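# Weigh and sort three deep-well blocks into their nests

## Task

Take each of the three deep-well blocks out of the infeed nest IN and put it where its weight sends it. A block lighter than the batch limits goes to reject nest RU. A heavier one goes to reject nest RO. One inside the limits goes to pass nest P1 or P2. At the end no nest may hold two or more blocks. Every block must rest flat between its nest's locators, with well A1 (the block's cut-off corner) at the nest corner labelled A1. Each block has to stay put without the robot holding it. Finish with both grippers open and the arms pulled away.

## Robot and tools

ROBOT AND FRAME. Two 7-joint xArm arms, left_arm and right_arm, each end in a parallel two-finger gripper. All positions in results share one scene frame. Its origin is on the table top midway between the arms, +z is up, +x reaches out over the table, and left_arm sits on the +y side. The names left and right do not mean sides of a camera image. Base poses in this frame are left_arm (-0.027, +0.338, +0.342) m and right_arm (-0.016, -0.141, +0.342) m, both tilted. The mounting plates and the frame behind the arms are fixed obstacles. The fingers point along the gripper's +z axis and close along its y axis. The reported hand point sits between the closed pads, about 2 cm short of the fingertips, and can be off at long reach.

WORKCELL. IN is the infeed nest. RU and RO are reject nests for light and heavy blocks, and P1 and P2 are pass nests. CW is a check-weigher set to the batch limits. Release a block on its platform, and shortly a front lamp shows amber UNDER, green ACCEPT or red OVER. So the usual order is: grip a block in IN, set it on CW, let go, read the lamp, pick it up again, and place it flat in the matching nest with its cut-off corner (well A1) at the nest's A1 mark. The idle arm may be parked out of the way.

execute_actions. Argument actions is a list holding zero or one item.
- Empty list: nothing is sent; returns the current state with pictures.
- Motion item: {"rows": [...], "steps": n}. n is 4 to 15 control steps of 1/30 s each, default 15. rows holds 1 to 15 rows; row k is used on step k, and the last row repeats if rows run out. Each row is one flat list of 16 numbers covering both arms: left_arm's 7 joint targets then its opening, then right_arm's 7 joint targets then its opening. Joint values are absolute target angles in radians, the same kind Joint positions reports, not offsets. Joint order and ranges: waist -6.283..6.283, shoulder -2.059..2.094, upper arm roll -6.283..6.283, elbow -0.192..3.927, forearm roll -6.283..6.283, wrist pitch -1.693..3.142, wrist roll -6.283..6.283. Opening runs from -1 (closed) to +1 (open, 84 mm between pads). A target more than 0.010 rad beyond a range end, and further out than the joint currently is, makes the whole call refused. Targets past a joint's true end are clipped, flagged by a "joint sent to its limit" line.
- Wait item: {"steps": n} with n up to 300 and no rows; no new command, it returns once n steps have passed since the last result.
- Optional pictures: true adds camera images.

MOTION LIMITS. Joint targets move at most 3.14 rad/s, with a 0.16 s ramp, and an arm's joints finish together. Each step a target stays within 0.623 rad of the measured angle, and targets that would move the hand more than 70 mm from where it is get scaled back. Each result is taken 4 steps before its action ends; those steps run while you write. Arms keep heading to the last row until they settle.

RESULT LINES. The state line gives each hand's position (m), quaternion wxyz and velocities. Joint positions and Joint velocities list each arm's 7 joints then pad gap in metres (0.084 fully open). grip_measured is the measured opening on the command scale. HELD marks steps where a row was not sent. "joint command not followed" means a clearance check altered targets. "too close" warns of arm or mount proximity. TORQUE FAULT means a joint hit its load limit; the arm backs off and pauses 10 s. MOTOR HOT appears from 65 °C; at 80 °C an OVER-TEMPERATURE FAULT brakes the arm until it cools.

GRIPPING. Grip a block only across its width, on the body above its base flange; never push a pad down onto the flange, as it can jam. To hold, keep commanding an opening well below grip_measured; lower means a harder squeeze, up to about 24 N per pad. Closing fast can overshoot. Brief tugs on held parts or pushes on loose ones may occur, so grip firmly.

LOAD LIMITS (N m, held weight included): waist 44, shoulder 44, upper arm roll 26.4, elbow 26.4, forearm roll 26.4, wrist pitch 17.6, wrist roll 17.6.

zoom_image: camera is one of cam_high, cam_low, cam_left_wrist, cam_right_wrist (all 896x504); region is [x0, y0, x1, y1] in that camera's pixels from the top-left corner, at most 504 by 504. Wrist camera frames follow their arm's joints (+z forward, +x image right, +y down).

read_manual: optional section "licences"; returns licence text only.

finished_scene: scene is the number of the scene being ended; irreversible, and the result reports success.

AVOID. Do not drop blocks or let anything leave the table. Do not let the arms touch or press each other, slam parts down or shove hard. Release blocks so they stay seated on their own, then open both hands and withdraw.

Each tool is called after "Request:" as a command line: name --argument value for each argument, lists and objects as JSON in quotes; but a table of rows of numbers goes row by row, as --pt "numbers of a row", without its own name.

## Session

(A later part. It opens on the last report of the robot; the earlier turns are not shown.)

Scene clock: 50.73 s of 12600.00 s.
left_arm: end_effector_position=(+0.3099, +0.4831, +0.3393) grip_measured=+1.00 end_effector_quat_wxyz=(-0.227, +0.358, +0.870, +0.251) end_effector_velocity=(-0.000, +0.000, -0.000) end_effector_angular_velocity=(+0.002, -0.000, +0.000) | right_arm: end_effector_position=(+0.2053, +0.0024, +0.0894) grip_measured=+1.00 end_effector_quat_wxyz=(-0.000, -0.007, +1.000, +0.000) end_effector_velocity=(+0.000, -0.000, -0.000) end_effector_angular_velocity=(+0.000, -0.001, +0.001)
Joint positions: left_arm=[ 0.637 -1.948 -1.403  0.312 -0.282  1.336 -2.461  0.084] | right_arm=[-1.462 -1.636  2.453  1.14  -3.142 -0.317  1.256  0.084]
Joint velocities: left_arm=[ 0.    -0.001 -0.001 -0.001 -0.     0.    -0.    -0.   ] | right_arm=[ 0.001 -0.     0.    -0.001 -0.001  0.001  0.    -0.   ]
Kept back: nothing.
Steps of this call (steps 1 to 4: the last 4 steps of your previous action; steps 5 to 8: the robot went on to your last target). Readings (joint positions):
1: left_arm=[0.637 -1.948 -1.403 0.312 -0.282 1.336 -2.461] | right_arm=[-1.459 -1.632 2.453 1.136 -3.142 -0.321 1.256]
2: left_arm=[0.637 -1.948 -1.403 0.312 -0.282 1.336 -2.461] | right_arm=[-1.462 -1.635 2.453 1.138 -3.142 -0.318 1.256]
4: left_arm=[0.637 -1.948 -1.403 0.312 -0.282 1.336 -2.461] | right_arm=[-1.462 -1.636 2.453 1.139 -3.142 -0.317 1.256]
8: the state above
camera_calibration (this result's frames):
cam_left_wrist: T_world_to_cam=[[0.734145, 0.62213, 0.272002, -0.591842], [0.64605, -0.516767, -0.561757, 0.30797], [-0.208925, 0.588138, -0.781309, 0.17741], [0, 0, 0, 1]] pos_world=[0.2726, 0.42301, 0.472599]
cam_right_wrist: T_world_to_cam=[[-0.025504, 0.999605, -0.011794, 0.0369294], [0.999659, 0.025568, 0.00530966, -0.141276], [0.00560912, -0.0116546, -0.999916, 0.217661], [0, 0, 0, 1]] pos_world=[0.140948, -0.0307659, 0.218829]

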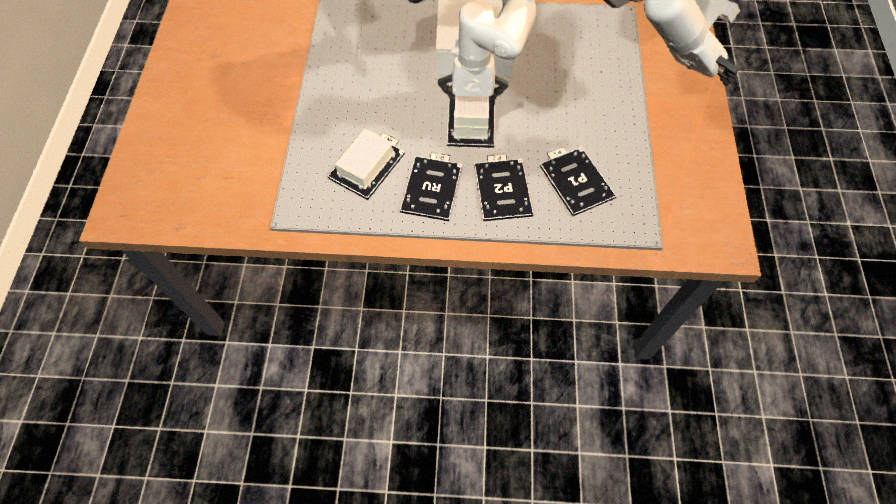

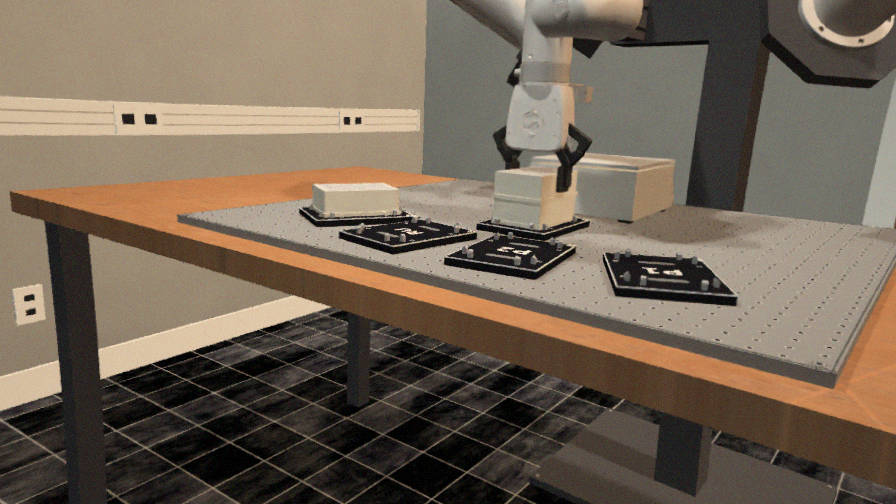

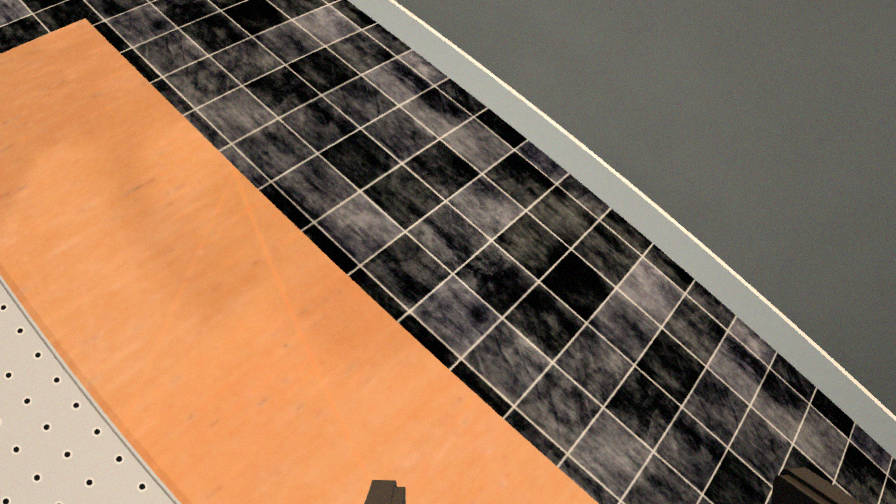

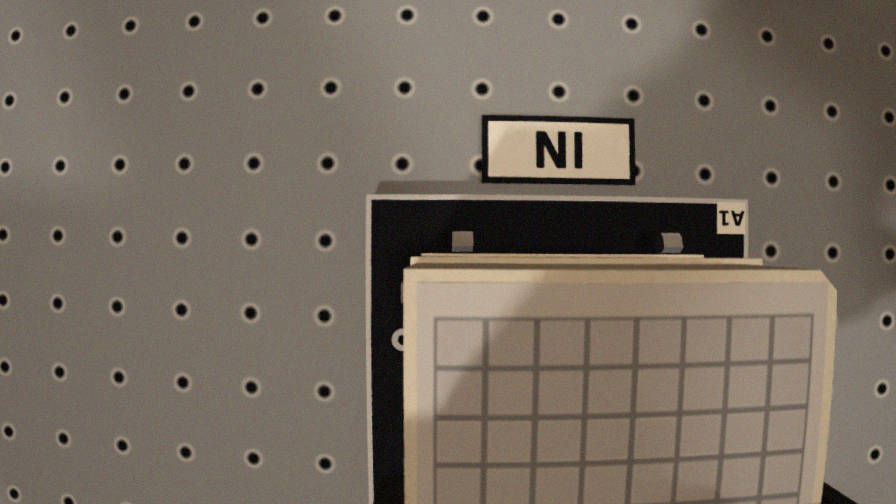

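Good. Grip, lift, weigh.

Request:
execute_actions --actions '[{"rows":[[0.637,-1.948,-1.403,0.312,-0.282,1.336,-2.461,1,-1.462,-1.636,2.453,1.14,-3.1416,-0.317,1.256,0]],"steps":10}]'

Request:
execute_actions --actions '[{"rows":[[0.637,-1.948,-1.403,0.312,-0.282,1.336,-2.461,1,-1.29,-1.43,2.455,1.045,-3.1416,-0.49,1.256,0]],"steps":13}]'

Request:
execute_actions --actions '[{"rows":[[0.637,-1.948,-1.403,0.312,-0.282,1.336,-2.461,1,-0.99,-1.67,2.993,1.176,-3.1416,-0.52,1.934,0]]}]'

Request:
execute_actions --actions '[{"steps":12}]'

Request:
execute_actions --actions '[{"rows":[[0.637,-1.948,-1.403,0.312,-0.282,1.336,-2.461,1,-0.995,-1.695,2.992,1.183,-3.1416,-0.503,1.934,0],[0.637,-1.948,-1.403,0.312,-0.282,1.336,-2.461,1,-0.998,-1.715,2.992,1.189,-3.1416,-0.489,1.934,0],[0.637,-1.948,-1.403,0.312,-0.282,1.336,-2.461,1,-0.999,-1.725,2.991,1.191,-3.1416,-0.481,1.934,0],[0.637,-1.948,-1.403,0.312,-0.282,1.336,-2.461,1,-1.001,-1.735,2.991,1.194,-3.1416,-0.474,1.934,0],[0.637,-1.948,-1.403,0.312,-0.282,1.336,-2.461,1,-1.002,-1.745,2.991,1.197,-3.1416,-0.467,1.934,0],[0.637,-1.948,-1.403,0.312,-0.282,1.336,-2.461,1,-1.004,-1.755,2.991,1.2,-3.1416,-0.46,1.934,0],[0.637,-1.948,-1.403,0.312,-0.282,1.336,-2.461,1,-1.005,-1.762,2.991,1.202,-3.1416,-0.455,1.934,0]],"steps":13}]'

Request:
execute_actions --actions '[{"rows":[[0.637,-1.948,-1.403,0.312,-0.282,1.336,-2.461,1,-1.005,-1.762,2.991,1.202,-3.1416,-0.455,1.934,1]]}]'

Request:
execute_actions --actions '[{"steps":30}]' --pictures true

Scene clock: 51.30 s of 12600.00 s.
left_arm: end_effector_position=(+0.3099, +0.4831, +0.3393) grip_measured=+1.00 end_effector_quat_wxyz=(-0.227, +0.358, +0.870, +0.251) end_effector_velocity=(-0.000, -0.000, -0.000) end_effector_angular_velocity=(+0.001, +0.001, -0.001) | right_arm: end_effector_position=(+0.2052, +0.0026, +0.0893) grip_measured=+0.96 end_effector_quat_wxyz=(-0.000, -0.007, +1.000, +0.000) end_effector_velocity=(+0.001, -0.000, -0.000) end_effector_angular_velocity=(-0.000, -0.001, +0.002)
Joint positions: left_arm=[ 0.637 -1.948 -1.403  0.312 -0.282  1.336 -2.461  0.084] | right_arm=[-1.462 -1.636  2.453  1.14  -3.142 -0.317  1.256  0.083]
Joint velocities: left_arm=[-0.     0.001 -0.001 -0.     0.    -0.    -0.     0.   ] | right_arm=[ 0.    -0.001 -0.001  0.    -0.001  0.    -0.001  0.   ]
Steps of this call (steps 1 to 11: the robot went on to your last target; steps 12 to 17: the first 6 steps of this action). Readings (joint positions):
12: left_arm=[0.637 -1.948 -1.403 0.312 -0.282 1.336 -2.461] | right_arm=[-1.462 -1.636 2.453 1.140 -3.142 -0.317 1.256]
13: left_arm=[0.637 -1.948 -1.403 0.312 -0.282 1.336 -2.461] | right_arm=[-1.462 -1.636 2.453 1.140 -3.142 -0.317 1.256]
15: left_arm=[0.637 -1.948 -1.403 0.312 -0.282 1.336 -2.461] | right_arm=[-1.462 -1.636 2.453 1.140 -3.142 -0.317 1.256]
17: the state above

Scene clock: 51.73 s of 12600.00 s.
left_arm: end_effector_position=(+0.3099, +0.4831, +0.3393) grip_measured=+1.00 end_effector_quat_wxyz=(-0.227, +0.358, +0.870, +0.251) end_effector_velocity=(-0.000, +0.000, +0.000) end_effector_angular_velocity=(+0.001, +0.001, +0.001) | right_arm: end_effector_position=(+0.2023, +0.0078, +0.1881) grip_measured=+0.96 end_effector_quat_wxyz=(+0.001, -0.012, +1.000, +0.009) end_effector_velocity=(-0.025, -0.049, +0.020) end_effector_angular_velocity=(-0.112, +0.043, +0.020)
Joint positions: left_arm=[ 0.637 -1.948 -1.403  0.312 -0.282  1.336 -2.461  0.084] | right_arm=[-1.287 -1.427  2.456  1.053 -3.141 -0.486  1.256  0.083]
Joint velocities: left_arm=[-0.    -0.001 -0.    -0.     0.     0.002 -0.     0.   ] | right_arm=[ 0.055  0.061  0.014 -0.104  0.002 -0.099 -0.001 -0.   ]
Steps of this call (steps 1 to 4: the last 4 steps of your previous action; steps 5 to 13: the first 9 steps of this action). Readings (joint positions):
5: left_arm=[0.637 -1.948 -1.403 0.312 -0.282 1.336 -2.461] | right_arm=[-1.461 -1.635 2.453 1.140 -3.142 -0.318 1.256]
6: left_arm=[0.637 -1.948 -1.403 0.312 -0.282 1.336 -2.461] | right_arm=[-1.455 -1.628 2.453 1.134 -3.142 -0.326 1.256]
8: left_arm=[0.637 -1.948 -1.403 0.312 -0.282 1.336 -2.461] | right_arm=[-1.404 -1.566 2.454 1.099 -3.142 -0.382 1.256]
12: left_arm=[0.637 -1.948 -1.403 0.312 -0.282 1.336 -2.461] | right_arm=[-1.292 -1.432 2.455 1.056 -3.142 -0.481 1.256]
13: the state above

Scene clock: 52.23 s of 12600.00 s.
left_arm: end_effector_position=(+0.3099, +0.4831, +0.3393) grip_measured=+1.00 end_effector_quat_wxyz=(-0.227, +0.358, +0.870, +0.251) end_effector_velocity=(-0.000, +0.000, +0.000) end_effector_angular_velocity=(+0.002, +0.000, +0.001) | right_arm: end_effector_position=(+0.0530, +0.0394, +0.1853) grip_measured=+0.96 end_effector_quat_wxyz=(+0.002, -0.012, +1.000, +0.013) end_effector_velocity=(-0.530, -0.021, -0.047) end_effector_angular_velocity=(-0.047, +0.031, -0.061)
Joint positions: left_arm=[ 0.637 -1.948 -1.403  0.312 -0.282  1.336 -2.461  0.084] | right_arm=[-1.103 -1.583  2.794  1.129 -3.141 -0.508  1.676  0.083]
Joint velocities: left_arm=[ 0.    -0.001 -0.001 -0.     0.     0.001 -0.     0.   ] | right_arm=[ 0.651 -0.501  1.16   0.271  0.003 -0.065  1.452 -0.   ]
Steps of this call (steps 1 to 4: the last 4 steps of your previous action; steps 5 to 15: the first 11 steps of this action). Readings (joint positions):
5: left_arm=[0.637 -1.948 -1.403 0.312 -0.282 1.336 -2.461] | right_arm=[-1.292 -1.433 2.455 1.043 -3.142 -0.490 1.257]
6: left_arm=[0.637 -1.948 -1.403 0.312 -0.282 1.336 -2.461] | right_arm=[-1.288 -1.437 2.460 1.046 -3.142 -0.490 1.268]
8: left_arm=[0.637 -1.948 -1.403 0.312 -0.282 1.336 -2.461] | right_arm=[-1.258 -1.463 2.511 1.063 -3.143 -0.494 1.339]
12: left_arm=[0.637 -1.948 -1.403 0.312 -0.282 1.336 -2.461] | right_arm=[-1.167 -1.532 2.679 1.102 -3.142 -0.502 1.531]
15: the state above

Scene clock: 52.63 s of 12600.00 s.
left_arm: end_effector_position=(+0.3099, +0.4831, +0.3393) grip_measured=+1.00 end_effector_quat_wxyz=(-0.227, +0.358, +0.870, +0.251) end_effector_velocity=(+0.000, -0.000, +0.000) end_effector_angular_velocity=(+0.001, -0.001, -0.002) | right_arm: end_effector_position=(-0.0330, +0.0216, +0.1721) grip_measured=+0.96 end_effector_quat_wxyz=(+0.001, +0.002, +1.000, +0.001) end_effector_velocity=(-0.010, +0.001, +0.002) end_effector_angular_velocity=(+0.006, +0.013, +0.009)
Joint positions: left_arm=[ 0.637 -1.948 -1.403  0.312 -0.282  1.336 -2.461  0.084] | right_arm=[-0.992 -1.669  2.987  1.175 -3.142 -0.52   1.933  0.083]
Joint velocities: left_arm=[ 0.    -0.    -0.001  0.001  0.    -0.     0.    -0.   ] | right_arm=[0.003 0.003 0.018 0.006 0.003 0.    0.004 0.   ]
Kept back: nothing.
Steps of this call (steps 1 to 4: the last 4 steps of your previous action; steps 5 to 12: the robot went on to your last target). Readings (joint positions):
1: left_arm=[0.637 -1.948 -1.403 0.312 -0.282 1.336 -2.461] | right_arm=[-1.081 -1.599 2.832 1.138 -3.141 -0.510 1.725]
2: left_arm=[0.637 -1.948 -1.403 0.312 -0.282 1.336 -2.461] | right_arm=[-1.059 -1.616 2.870 1.147 -3.141 -0.513 1.774]
4: left_arm=[0.637 -1.948 -1.403 0.312 -0.282 1.336 -2.461] | right_arm=[-1.018 -1.648 2.943 1.164 -3.141 -0.517 1.866]
8: left_arm=[0.637 -1.948 -1.403 0.312 -0.282 1.336 -2.461] | right_arm=[-0.990 -1.671 2.995 1.173 -3.141 -0.520 1.930]
12: the state above

Scene clock: 52.93 s of 12600.00 s.
left_arm: end_effector_position=(+0.3099, +0.4831, +0.3393) grip_measured=+1.00 end_effector_quat_wxyz=(-0.227, +0.358, +0.870, +0.251) end_effector_velocity=(-0.001, +0.000, -0.000) end_effector_angular_velocity=(+0.001, +0.003, +0.001) | right_arm: end_effector_position=(-0.0346, +0.0185, +0.1361) grip_measured=+0.96 end_effector_quat_wxyz=(+0.000, +0.000, +1.000, -0.002) end_effector_velocity=(-0.001, -0.002, -0.041) end_effector_angular_velocity=(-0.007, -0.005, +0.012)
Joint positions: left_arm=[ 0.637 -1.948 -1.403  0.312 -0.282  1.336 -2.461  0.084] | right_arm=[-1.005 -1.76   2.991  1.199 -3.142 -0.459  1.934  0.083]
Joint velocities: left_arm=[ 0.     0.001 -0.001 -0.001  0.     0.002  0.    -0.   ] | right_arm=[-0.013 -0.109  0.003  0.038 -0.005  0.063 -0.002  0.001]
Steps of this call (steps 1 to 9: the first 9 steps of this action). Readings (joint positions):
1: left_arm=[0.637 -1.948 -1.403 0.312 -0.282 1.336 -2.461] | right_arm=[-0.992 -1.670 2.988 1.176 -3.142 -0.519 1.933]
2: left_arm=[0.637 -1.948 -1.403 0.312 -0.282 1.336 -2.461] | right_arm=[-0.993 -1.676 2.989 1.179 -3.142 -0.514 1.934]
4: left_arm=[0.637 -1.948 -1.403 0.312 -0.282 1.336 -2.461] | right_arm=[-0.997 -1.704 2.990 1.188 -3.142 -0.494 1.934]
8: left_arm=[0.637 -1.948 -1.403 0.312 -0.282 1.336 -2.461] | right_arm=[-1.004 -1.754 2.990 1.197 -3.142 -0.462 1.934]
9: the state above

Scene clock: 53.43 s of 12600.00 s.
left_arm: end_effector_position=(+0.3099, +0.4831, +0.3393) grip_measured=+1.00 end_effector_quat_wxyz=(-0.227, +0.358, +0.870, +0.251) end_effector_velocity=(-0.000, -0.000, -0.000) end_effector_angular_velocity=(+0.000, +0.002, -0.002) | right_arm: end_effector_position=(-0.0355, +0.0202, +0.1352) grip_measured=+1.00 end_effector_quat_wxyz=(-0.000, +0.000, +1.000, +0.000) end_effector_velocity=(+0.001, -0.001, +0.001) end_effector_angular_velocity=(-0.003, -0.002, -0.001)
Joint positions: left_arm=[ 0.637 -1.948 -1.403  0.312 -0.282  1.336 -2.461  0.084] | right_arm=[-1.005 -1.762  2.991  1.202 -3.142 -0.454  1.934  0.084]
Joint velocities: left_arm=[ 0.     0.002 -0.002  0.    -0.    -0.     0.     0.   ] | right_arm=[-0.     0.001 -0.    -0.001 -0.001 -0.004  0.002  0.   ]
Steps of this call (steps 1 to 4: the last 4 steps of your previous action; steps 5 to 15: the first 11 steps of this action). Readings (joint positions):
5: left_arm=[0.637 -1.948 -1.403 0.312 -0.282 1.336 -2.461] | right_arm=[-1.005 -1.761 2.991 1.202 -3.142 -0.457 1.934]
6: left_arm=[0.637 -1.948 -1.403 0.312 -0.282 1.336 -2.461] | right_arm=[-1.005 -1.761 2.991 1.202 -3.142 -0.456 1.934]
8: left_arm=[0.637 -1.948 -1.403 0.312 -0.282 1.336 -2.461] | right_arm=[-1.005 -1.761 2.991 1.202 -3.142 -0.455 1.934]
12: left_arm=[0.637 -1.948 -1.403 0.312 -0.282 1.336 -2.461] | right_arm=[-1.005 -1.762 2.991 1.202 -3.142 -0.454 1.934]
15: the state above

Scene clock: 54.43 s of 12600.00 s.
left_arm: end_effector_position=(+0.3099, +0.4831, +0.3393) grip_measured=+1.00 end_effector_quat_wxyz=(-0.227, +0.358, +0.870, +0.251) end_effector_velocity=(+0.000, +0.000, -0.000) end_effector_angular_velocity=(+0.000, -0.000, -0.001) | right_arm: end_effector_position=(-0.0354, +0.0200, +0.1353) grip_measured=+1.00 end_effector_quat_wxyz=(-0.000, +0.000, +1.000, -0.000) end_effector_velocity=(-0.000, +0.000, +0.000) end_effector_angular_velocity=(+0.000, +0.000, -0.002)
Joint positions: left_arm=[ 0.637 -1.948 -1.403  0.312 -0.282  1.336 -2.461  0.084] | right_arm=[-1.005 -1.762  2.991  1.202 -3.142 -0.455  1.934  0.084]
Joint velocities: left_arm=[-0.     0.    -0.    -0.001  0.    -0.002 -0.     0.   ] | right_arm=[-0.     0.    -0.    -0.     0.     0.     0.001 -0.   ]
Kept back: nothing.
Steps of this call (steps 1 to 4: the last 4 steps of your previous action; steps 5 to 15: the robot went on to your last target; steps 16 to 30: nothing new was sent). Readings (joint positions):
1: left_arm=[0.637 -1.948 -1.403 0.312 -0.282 1.336 -2.461] | right_arm=[-1.005 -1.762 2.991 1.202 -3.142 -0.455 1.934]
2: left_arm=[0.637 -1.948 -1.403 0.312 -0.282 1.336 -2.461] | right_arm=[-1.005 -1.762 2.991 1.202 -3.142 -0.455 1.934]
4: left_arm=[0.637 -1.948 -1.403 0.312 -0.282 1.336 -2.461] | right_arm=[-1.005 -1.762 2.991 1.202 -3.142 -0.455 1.934]
8: left_arm=[0.637 -1.948 -1.403 0.312 -0.282 1.336 -2.461] | right_arm=[-1.005 -1.762 2.991 1.202 -3.142 -0.455 1.934]
30: the state above
All arms were judged still, so your last target was given up. Only a new action makes them travel on or press farther. Fingers that are still opening or closing keep moving.
camera_calibration (this result's frames):
cam_left_wrist: T_world_to_cam=[[0.734146, 0.62213, 0.272001, -0.591842], [0.64605, -0.516767, -0.561757, 0.30797], [-0.208925, 0.588138, -0.781309, 0.17741], [0, 0, 0, 1]] pos_world=[0.2726, 0.42301, 0.472599]
cam_right_wrist: T_world_to_cam=[[-0.0110793, 0.999859, -0.012627, 0.0144027], [0.999925, 0.0111435, 0.00503075, 0.0990038], [0.00517075, -0.0125703, -0.999908, 0.265074], [0, 0, 0, 1]] pos_world=[-0.100207, -0.0121719, 0.264733]

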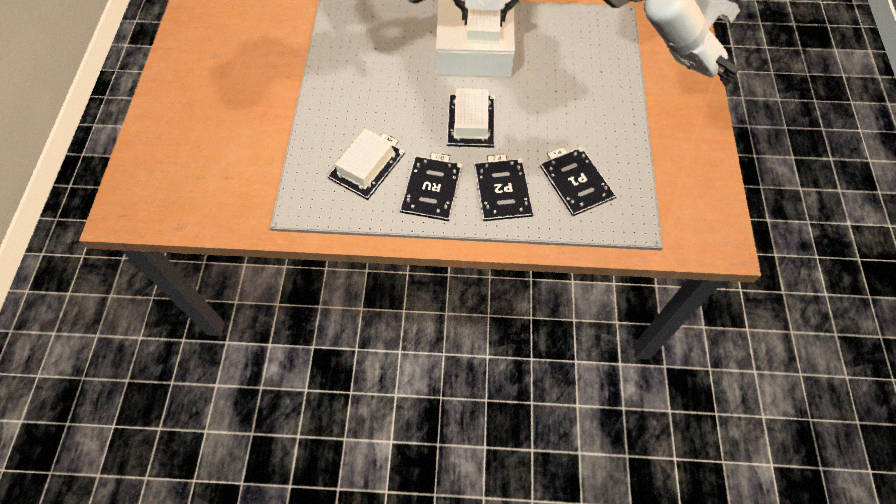

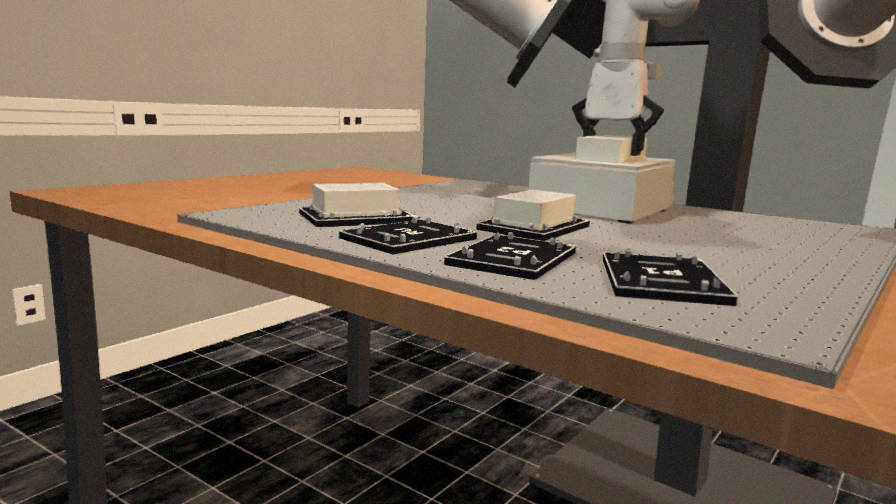

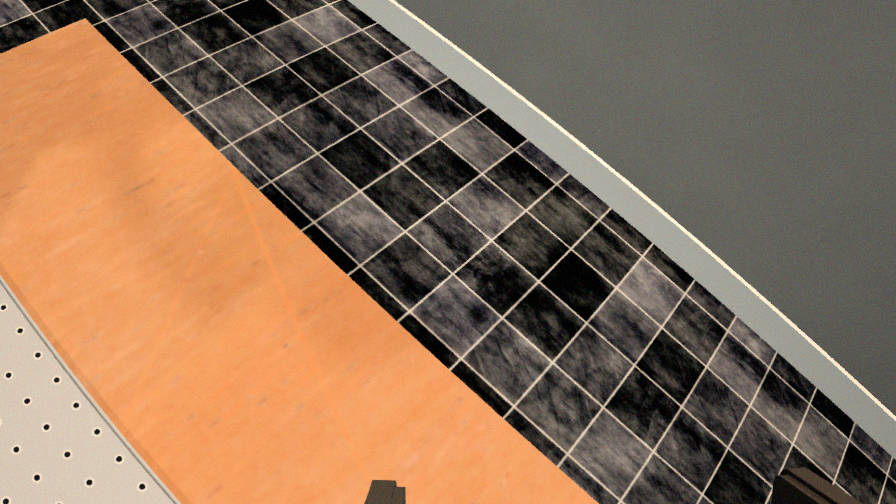

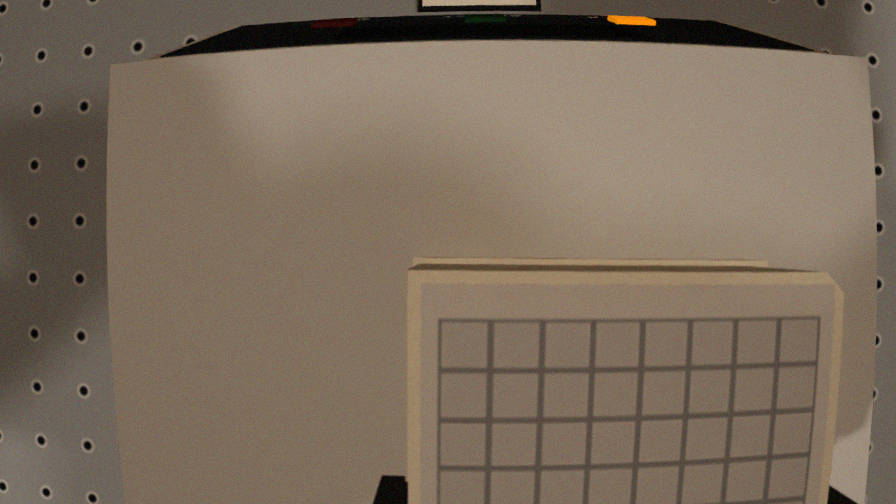

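Request:
execute_actions --actions '[{"rows":[[0.637,-1.948,-1.403,0.312,-0.282,1.336,-2.461,1,-1.005,-1.762,2.991,1.202,-3.1416,-0.455,1.934,0]],"steps":10}]'

Request:
execute_actions --actions '[{"rows":[[0.637,-1.948,-1.403,0.312,-0.282,1.336,-2.461,1,-0.99,-1.68,2.993,1.18,-3.1416,-0.515,1.934,0]],"steps":8}]'

Request:
execute_actions --actions '[{"rows":[[0.637,-1.948,-1.403,0.312,-0.282,1.336,-2.461,1,-1.29,-1.43,2.455,1.045,-3.1416,-0.49,1.256,0]]}]'

Request:
execute_actions --actions '[{"rows":[[0.637,-1.948,-1.403,0.312,-0.282,1.336,-2.461,1,-1.756,-1.305,2.075,1.33,-3.1416,-0.49,0.826,0]]}]'

Request:
execute_actions --actions '[{"rows":[[0.637,-1.948,-1.403,0.312,-0.282,1.336,-2.461,1,-1.878,-1.371,2.1,1.401,-3.1416,-0.424,0.826,0]]}]'

Request:
execute_actions --actions '[{"steps":12}]' --pictures true

Scene clock: 55.30 s of 12600.00 s.
left_arm: end_effector_position=(+0.3099, +0.4831, +0.3393) grip_measured=+1.00 end_effector_quat_wxyz=(-0.227, +0.358, +0.870, +0.251) end_effector_velocity=(+0.000, +0.000, +0.000) end_effector_angular_velocity=(+0.001, -0.001, -0.001) | right_arm: end_effector_position=(-0.0354, +0.0200, +0.1353) grip_measured=+0.96 end_effector_quat_wxyz=(-0.000, +0.000, +1.000, -0.000) end_effector_velocity=(+0.000, +0.000, +0.000) end_effector_angular_velocity=(+0.000, -0.001, +0.001)
Joint positions: left_arm=[ 0.637 -1.948 -1.403  0.312 -0.282  1.336 -2.461  0.084] | right_arm=[-1.005 -1.762  2.991  1.202 -3.142 -0.455  1.934  0.083]
Joint velocities: left_arm=[ 0.    -0.001 -0.001  0.     0.    -0.001 -0.     0.   ] | right_arm=[ 0.001 -0.    -0.     0.     0.    -0.    -0.001  0.   ]
Steps of this call (steps 1 to 20: nothing new was sent; steps 21 to 26: the first 6 steps of this action). Readings (joint positions):
21: left_arm=[0.637 -1.948 -1.403 0.312 -0.282 1.336 -2.461] | right_arm=[-1.005 -1.762 2.991 1.202 -3.142 -0.455 1.934]
22: left_arm=[0.637 -1.948 -1.403 0.312 -0.282 1.336 -2.461] | right_arm=[-1.005 -1.762 2.991 1.202 -3.142 -0.455 1.934]
24: left_arm=[0.637 -1.948 -1.403 0.312 -0.282 1.336 -2.461] | right_arm=[-1.005 -1.762 2.991 1.202 -3.142 -0.455 1.934]
26: the state above

Scene clock: 55.57 s of 12600.00 s.
left_arm: end_effector_position=(+0.3099, +0.4831, +0.3393) grip_measured=+1.00 end_effector_quat_wxyz=(-0.227, +0.358, +0.870, +0.251) end_effector_velocity=(+0.000, -0.000, -0.000) end_effector_angular_velocity=(+0.001, -0.000, -0.001) | right_arm: end_effector_position=(-0.0345, +0.0177, +0.1564) grip_measured=+0.96 end_effector_quat_wxyz=(+0.002, -0.000, +1.000, -0.003) end_effector_velocity=(-0.027, +0.078, +0.298) end_effector_angular_velocity=(+0.204, +0.057, +0.008)
Joint positions: left_arm=[ 0.637 -1.948 -1.403  0.312 -0.282  1.336 -2.461  0.084] | right_arm=[-0.995 -1.708  2.993  1.183 -3.142 -0.497  1.934  0.083]
Joint velocities: left_arm=[-0.    -0.    -0.001 -0.     0.    -0.001 -0.    -0.   ] | right_arm=[ 0.131  0.722  0.012 -0.093  0.001 -0.43  -0.     0.   ]
Steps of this call (steps 1 to 4: the last 4 steps of your previous action; steps 5 to 8: the first 4 steps of this action). Readings (joint positions):
5: left_arm=[0.637 -1.948 -1.403 0.312 -0.282 1.336 -2.461] | right_arm=[-1.005 -1.761 2.991 1.202 -3.142 -0.456 1.934]
6: left_arm=[0.637 -1.948 -1.403 0.312 -0.282 1.336 -2.461] | right_arm=[-1.004 -1.754 2.991 1.198 -3.142 -0.463 1.934]
8: the state above

Scene clock: 56.07 s of 12600.00 s.
left_arm: end_effector_position=(+0.3099, +0.4831, +0.3393) grip_measured=+1.00 end_effector_quat_wxyz=(-0.227, +0.358, +0.870, +0.251) end_effector_velocity=(-0.001, +0.000, -0.000) end_effector_angular_velocity=(+0.001, +0.002, +0.000) | right_arm: end_effector_position=(+0.1163, +0.0351, +0.1883) grip_measured=+0.96 end_effector_quat_wxyz=(+0.004, -0.009, +1.000, +0.013) end_effector_velocity=(+0.520, -0.103, +0.017) end_effector_angular_velocity=(-0.063, +0.004, +0.014)
Joint positions: left_arm=[ 0.637 -1.948 -1.403  0.312 -0.282  1.336 -2.461  0.084] | right_arm=[-1.179 -1.524  2.655  1.097 -3.142 -0.498  1.514  0.083]
Joint velocities: left_arm=[-0.     0.001 -0.001 -0.     0.     0.001  0.     0.   ] | right_arm=[-0.637  0.536 -1.157 -0.286 -0.003  0.047 -1.451 -0.   ]
Steps of this call (steps 1 to 4: the last 4 steps of your previous action; steps 5 to 15: the first 11 steps of this action). Readings (joint positions):
5: left_arm=[0.637 -1.948 -1.403 0.312 -0.282 1.336 -2.461] | right_arm=[-0.990 -1.678 2.992 1.181 -3.142 -0.514 1.933]
6: left_arm=[0.637 -1.948 -1.403 0.312 -0.282 1.336 -2.461] | right_arm=[-0.995 -1.677 2.987 1.177 -3.141 -0.513 1.922]
8: left_arm=[0.637 -1.948 -1.403 0.312 -0.282 1.336 -2.461] | right_arm=[-1.027 -1.652 2.936 1.162 -3.140 -0.510 1.851]
12: left_arm=[0.637 -1.948 -1.403 0.312 -0.282 1.336 -2.461] | right_arm=[-1.115 -1.577 2.769 1.126 -3.142 -0.503 1.660]
15: the state above

Scene clock: 56.57 s of 12600.00 s.
left_arm: end_effector_position=(+0.3099, +0.4831, +0.3393) grip_measured=+1.00 end_effector_quat_wxyz=(-0.227, +0.358, +0.870, +0.251) end_effector_velocity=(+0.000, +0.000, +0.000) end_effector_angular_velocity=(+0.001, -0.001, +0.001) | right_arm: end_effector_position=(+0.3558, -0.0312, +0.1457) grip_measured=+0.96 end_effector_quat_wxyz=(-0.009, +0.054, +0.998, +0.016) end_effector_velocity=(+0.469, -0.295, -0.172) end_effector_angular_velocity=(-0.135, -0.077, -0.361)
Joint positions: left_arm=[ 0.637 -1.948 -1.403  0.312 -0.282  1.336 -2.461  0.084] | right_arm=[-1.622 -1.343  2.187  1.25  -3.142 -0.49   0.954  0.083]
Joint velocities: left_arm=[-0.    -0.001  0.    -0.    -0.    -0.    -0.     0.   ] | right_arm=[-0.97   0.271 -0.807  0.576 -0.002  0.003 -0.91  -0.   ]
Steps of this call (steps 1 to 4: the last 4 steps of your previous action; steps 5 to 15: the first 11 steps of this action). Readings (joint positions):
5: left_arm=[0.637 -1.948 -1.403 0.312 -0.282 1.336 -2.461] | right_arm=[-1.279 -1.441 2.475 1.052 -3.142 -0.491 1.290]
6: left_arm=[0.637 -1.948 -1.403 0.312 -0.282 1.336 -2.461] | right_arm=[-1.298 -1.431 2.450 1.053 -3.142 -0.492 1.257]
8: left_arm=[0.637 -1.948 -1.403 0.312 -0.282 1.336 -2.461] | right_arm=[-1.371 -1.413 2.396 1.096 -3.141 -0.492 1.186]
12: left_arm=[0.637 -1.948 -1.403 0.312 -0.282 1.336 -2.461] | right_arm=[-1.521 -1.370 2.269 1.190 -3.142 -0.490 1.048]
15: the state above

Scene clock: 57.07 s of 12600.00 s.
left_arm: end_effector_position=(+0.3099, +0.4831, +0.3393) grip_measured=+1.00 end_effector_quat_wxyz=(-0.227, +0.358, +0.870, +0.251) end_effector_velocity=(-0.000, +0.000, -0.000) end_effector_angular_velocity=(+0.001, +0.000, -0.000) | right_arm: end_effector_position=(+0.4198, -0.0818, +0.0708) grip_measured=+0.96 end_effector_quat_wxyz=(+0.000, +0.077, +0.997, +0.002) end_effector_velocity=(+0.036, +0.023, +0.024) end_effector_angular_velocity=(+0.057, -0.073, -0.007)
Joint positions: left_arm=[ 0.637 -1.948 -1.403  0.312 -0.282  1.336 -2.461  0.084] | right_arm=[-1.876 -1.371  2.102  1.401 -3.141 -0.424  0.826  0.083]
Joint velocities: left_arm=[ 0.    -0.    -0.001 -0.001 -0.    -0.001  0.    -0.   ] | right_arm=[ 0.035  0.03  -0.012  0.044 -0.002  0.004 -0.001  0.   ]
Steps of this call (steps 1 to 4: the last 4 steps of your previous action; steps 5 to 15: the first 11 steps of this action). Readings (joint positions):
5: left_arm=[0.637 -1.948 -1.403 0.312 -0.282 1.336 -2.461] | right_arm=[-1.753 -1.306 2.074 1.324 -3.143 -0.489 0.836]
6: left_arm=[0.637 -1.948 -1.403 0.312 -0.282 1.336 -2.461] | right_arm=[-1.767 -1.309 2.072 1.333 -3.143 -0.484 0.831]
8: left_arm=[0.637 -1.948 -1.403 0.312 -0.282 1.336 -2.461] | right_arm=[-1.823 -1.342 2.091 1.375 -3.142 -0.451 0.827]
12: left_arm=[0.637 -1.948 -1.403 0.312 -0.282 1.336 -2.461] | right_arm=[-1.880 -1.375 2.105 1.394 -3.141 -0.425 0.826]
15: the state above

Scene clock: 57.47 s of 12600.00 s.
left_arm: end_effector_position=(+0.3099, +0.4831, +0.3393) grip_measured=+1.00 end_effector_quat_wxyz=(-0.227, +0.358, +0.870, +0.251) end_effector_velocity=(+0.000, -0.000, -0.000) end_effector_angular_velocity=(-0.001, +0.001, -0.000) | right_arm: end_effector_position=(+0.4201, -0.0832, +0.0703) grip_measured=+0.96 end_effector_quat_wxyz=(-0.000, +0.078, +0.997, +0.001) end_effector_velocity=(-0.000, -0.000, -0.001) end_effector_angular_velocity=(-0.000, +0.001, +0.001)
Joint positions: left_arm=[ 0.637 -1.948 -1.403  0.312 -0.282  1.336 -2.461  0.084] | right_arm=[-1.878 -1.371  2.1    1.401 -3.142 -0.424  0.826  0.083]
Joint velocities: left_arm=[0.    0.001 0.001 0.001 0.    0.    0.    0.   ] | right_arm=[-0.002 -0.     0.     0.     0.     0.    -0.001 -0.   ]
Kept back: nothing.
Steps of this call (steps 1 to 4: the last 4 steps of your previous action; steps 5 to 12: the robot went on to your last target). Readings (joint positions):
1: left_arm=[0.637 -1.948 -1.403 0.312 -0.282 1.336 -2.461] | right_arm=[-1.875 -1.371 2.101 1.402 -3.141 -0.424 0.826]
2: left_arm=[0.637 -1.948 -1.403 0.312 -0.282 1.336 -2.461] | right_arm=[-1.875 -1.370 2.101 1.402 -3.141 -0.424 0.826]
4: left_arm=[0.637 -1.948 -1.403 0.312 -0.282 1.336 -2.461] | right_arm=[-1.876 -1.371 2.101 1.401 -3.142 -0.424 0.826]
8: left_arm=[0.637 -1.948 -1.403 0.312 -0.282 1.336 -2.461] | right_arm=[-1.877 -1.371 2.100 1.401 -3.142 -0.424 0.826]
12: the state above
camera_calibration (this result's frames):
cam_left_wrist: T_world_to_cam=[[0.734145, 0.62213, 0.272002, -0.591843], [0.64605, -0.516767, -0.561757, 0.30797], [-0.208925, 0.588138, -0.781309, 0.17741], [0, 0, 0, 1]] pos_world=[0.2726, 0.42301, 0.472599]
cam_right_wrist: T_world_to_cam=[[0.14491, 0.989388, -0.0106415, 0.0552016], [0.989437, -0.144859, 0.0054546, -0.363632], [0.0038552, -0.0113195, -0.999929, 0.197048], [0, 0, 0, 1]] pos_world=[0.351032, -0.105061, 0.199605]

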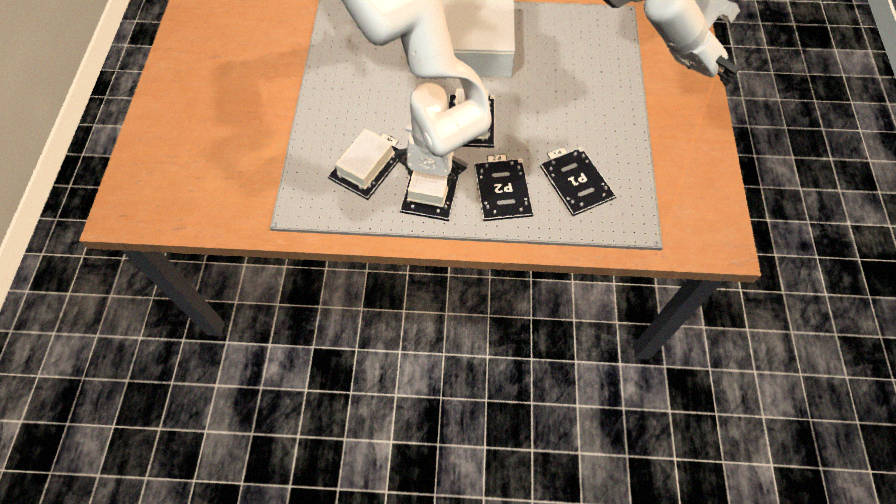

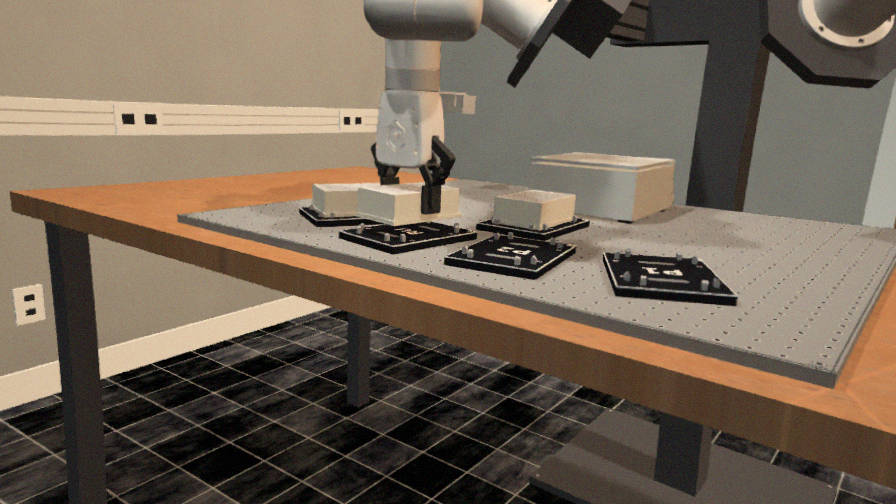

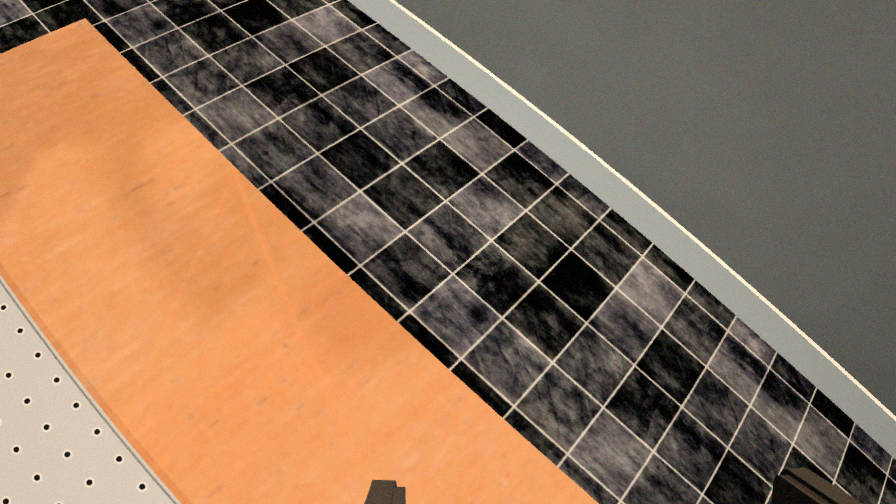

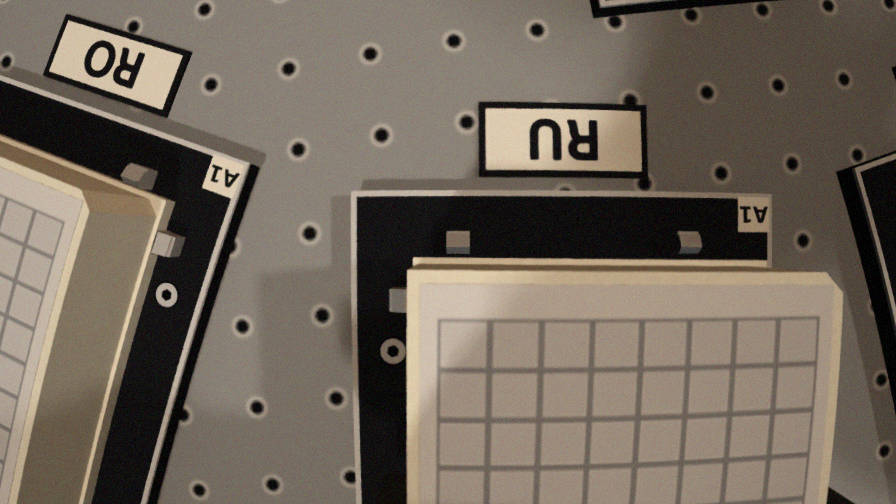

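Request:
execute_actions --actions '[{"rows":[[0.637,-1.948,-1.403,0.312,-0.282,1.336,-2.461,1,-1.876,-1.369,2.098,1.395,-3.1416,-0.421,0.824,0],[0.637,-1.948,-1.403,0.312,-0.282,1.336,-2.461,1,-1.882,-1.373,2.099,1.399,-3.1416,-0.418,0.824,0],[0.637,-1.948,-1.403,0.312,-0.282,1.336,-2.461,1,-1.888,-1.376,2.1,1.403,-3.1416,-0.415,0.824,0],[0.637,-1.948,-1.403,0.312,-0.282,1.336,-2.461,1,-1.894,-1.38,2.101,1.407,-3.1416,-0.413,0.824,0],[0.637,-1.948,-1.403,0.312,-0.282,1.336,-2.461,1,-1.9,-1.383,2.102,1.411,-3.1416,-0.41,0.824,0],[0.637,-1.948,-1.403,0.312,-0.282,1.336,-2.461,1,-1.907,-1.387,2.104,1.415,-3.1416,-0.407,0.824,0],[0.637,-1.948,-1.403,0.312,-0.282,1.336,-2.461,1,-1.913,-1.39,2.105,1.42,-3.1416,-0.404,0.824,0],[0.637,-1.948,-1.403,0.312,-0.282,1.336,-2.461,1,-1.919,-1.394,2.106,1.424,-3.1416,-0.402,0.824,0],[0.637,-1.948,-1.403,0.312,-0.282,1.336,-2.461,1,-1.925,-1.398,2.107,1.428,-3.1416,-0.399,0.824,0]]}]'

Request:
execute_actions --actions '[{"steps":10}]' --pictures true

Request:
zoom_image --camera "cam_low" --region '[330, 170, 490, 260]'

Scene clock: 58.27 s of 12600.00 s.
left_arm: end_effector_position=(+0.3099, +0.4831, +0.3393) grip_measured=+1.00 end_effector_quat_wxyz=(-0.227, +0.358, +0.870, +0.251) end_effector_velocity=(+0.000, -0.000, +0.000) end_effector_angular_velocity=(+0.000, -0.002, -0.001) | right_arm: end_effector_position=(+0.4190, -0.0841, +0.0514) grip_measured=+0.96 end_effector_quat_wxyz=(-0.000, +0.077, +0.997, +0.001) end_effector_velocity=(-0.002, -0.003, -0.043) end_effector_angular_velocity=(-0.005, -0.007, +0.015)
Joint positions: left_arm=[ 0.637 -1.948 -1.403  0.312 -0.282  1.336 -2.461  0.084] | right_arm=[-1.922 -1.396  2.108  1.427 -3.141 -0.4    0.824  0.083]
Joint velocities: left_arm=[-0.    -0.001  0.     0.001  0.    -0.     0.    -0.   ] | right_arm=[-0.092 -0.064  0.013  0.054 -0.004  0.059 -0.004  0.   ]
Steps of this call (steps 1 to 13: the robot went on to your last target; steps 14 to 24: the first 11 steps of this action). Readings (joint positions):
14: left_arm=[0.637 -1.948 -1.403 0.312 -0.282 1.336 -2.461] | right_arm=[-1.878 -1.371 2.100 1.401 -3.142 -0.424 0.826]
15: left_arm=[0.637 -1.948 -1.403 0.312 -0.282 1.336 -2.461] | right_arm=[-1.877 -1.370 2.099 1.399 -3.142 -0.422 0.825]
17: left_arm=[0.637 -1.948 -1.403 0.312 -0.282 1.336 -2.461] | right_arm=[-1.882 -1.373 2.099 1.401 -3.142 -0.418 0.824]
21: left_arm=[0.637 -1.948 -1.403 0.312 -0.282 1.336 -2.461] | right_arm=[-1.907 -1.387 2.104 1.415 -3.142 -0.407 0.824]
24: the state above

Scene clock: 58.60 s of 12600.00 s.
left_arm: end_effector_position=(+0.3099, +0.4831, +0.3393) grip_measured=+1.00 end_effector_quat_wxyz=(-0.227, +0.358, +0.870, +0.251) end_effector_velocity=(+0.000, +0.001, +0.000) end_effector_angular_velocity=(+0.000, -0.002, +0.002) | right_arm: end_effector_position=(+0.4192, -0.0843, +0.0503) grip_measured=+0.96 end_effector_quat_wxyz=(-0.000, +0.078, +0.997, +0.000) end_effector_velocity=(+0.001, -0.001, -0.000) end_effector_angular_velocity=(-0.002, -0.000, -0.003)
Joint positions: left_arm=[ 0.637 -1.948 -1.403  0.312 -0.282  1.336 -2.461  0.084] | right_arm=[-1.924 -1.398  2.108  1.428 -3.141 -0.399  0.824  0.083]
Joint velocities: left_arm=[ 0.    -0.002  0.001 -0.001  0.    -0.001  0.     0.   ] | right_arm=[-0.001  0.    -0.002  0.     0.001 -0.    -0.     0.   ]
Kept back: nothing.
Steps of this call (steps 1 to 4: the last 4 steps of your previous action; steps 5 to 10: the robot went on to your last target). Readings (joint positions):
1: left_arm=[0.637 -1.948 -1.403 0.312 -0.282 1.336 -2.461] | right_arm=[-1.924 -1.398 2.108 1.428 -3.142 -0.399 0.824]
2: left_arm=[0.637 -1.948 -1.403 0.312 -0.282 1.336 -2.461] | right_arm=[-1.924 -1.398 2.108 1.428 -3.142 -0.399 0.824]
4: left_arm=[0.637 -1.948 -1.403 0.312 -0.282 1.336 -2.461] | right_arm=[-1.924 -1.398 2.108 1.429 -3.142 -0.399 0.824]
8: left_arm=[0.637 -1.948 -1.403 0.312 -0.282 1.336 -2.461] | right_arm=[-1.924 -1.398 2.108 1.428 -3.141 -0.399 0.824]
10: the state above
camera_calibration (this result's frames):
cam_left_wrist: T_world_to_cam=[[0.734146, 0.62213, 0.272001, -0.591842], [0.64605, -0.516767, -0.561757, 0.30797], [-0.208925, 0.588138, -0.781309, 0.17741], [0, 0, 0, 1]] pos_world=[0.2726, 0.42301, 0.472599]
cam_right_wrist: T_world_to_cam=[[0.14325, 0.989622, -0.0113145, 0.0569774], [0.98968, -0.143197, 0.00538357, -0.362754], [0.0037075, -0.0119689, -0.999921, 0.177055], [0, 0, 0, 1]] pos_world=[0.350192, -0.106212, 0.179638]

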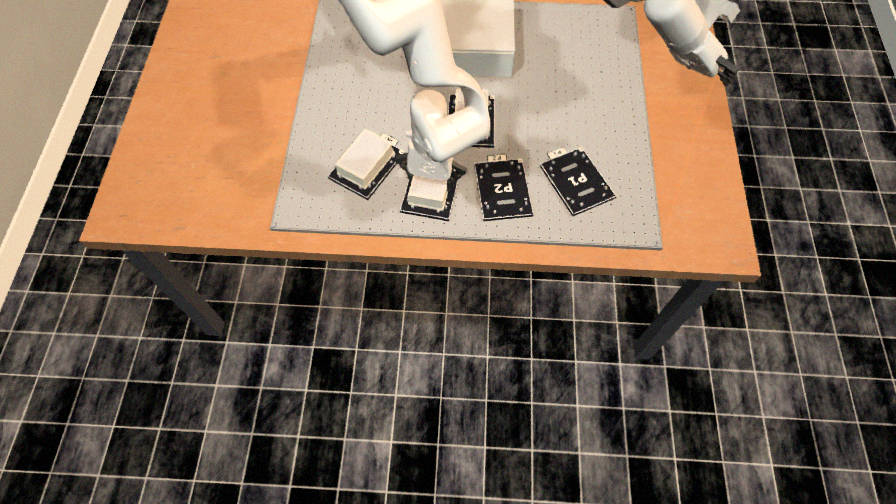

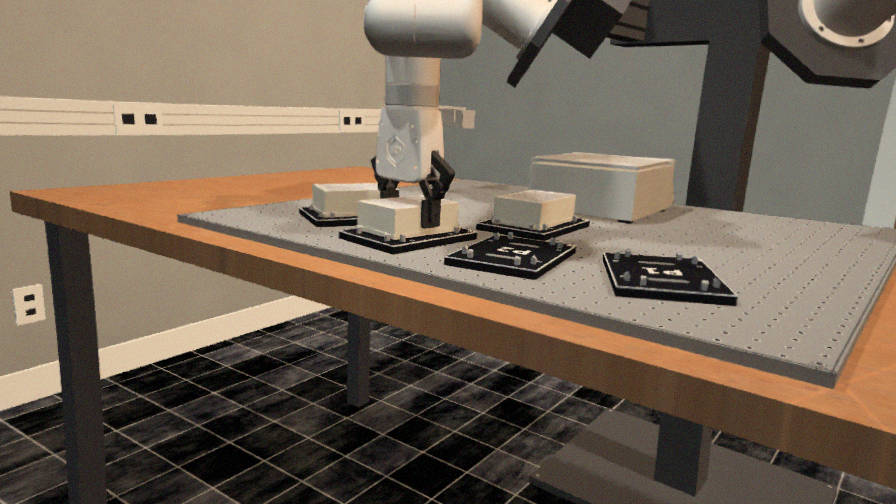

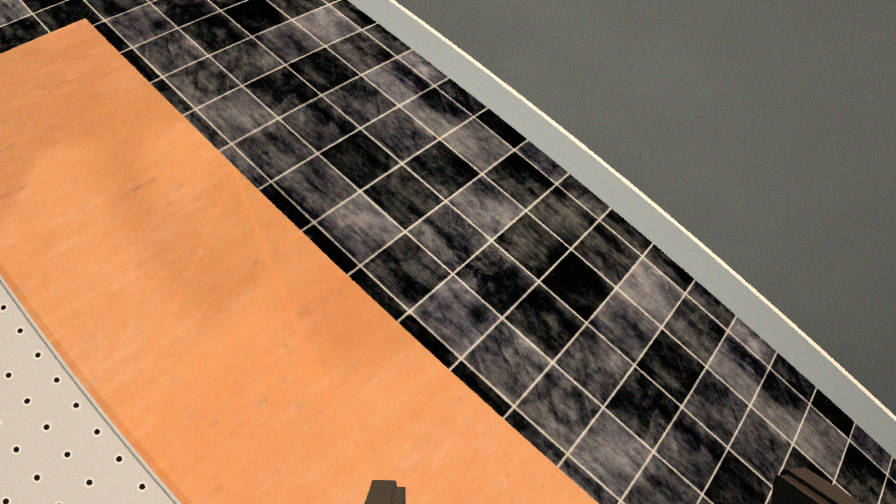

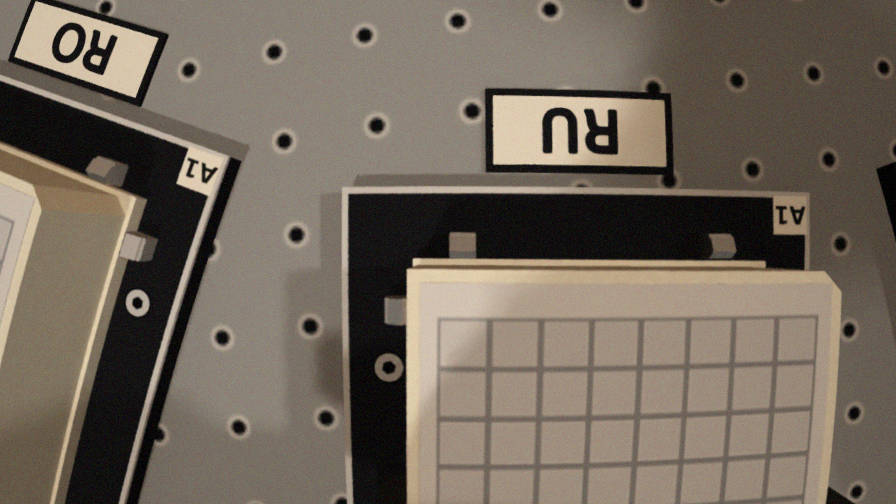

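Region (330, 170, 490, 260) of cam_low's 896x504 image, scaled by 3.150, with more detail than that image has; it fills the top 284 rows of this view, and the rest is white.

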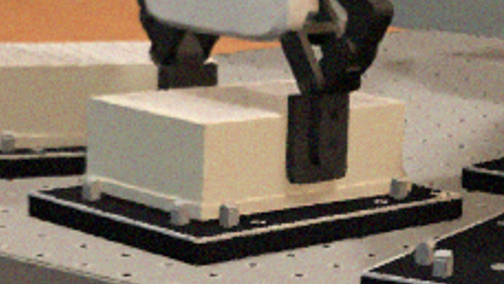

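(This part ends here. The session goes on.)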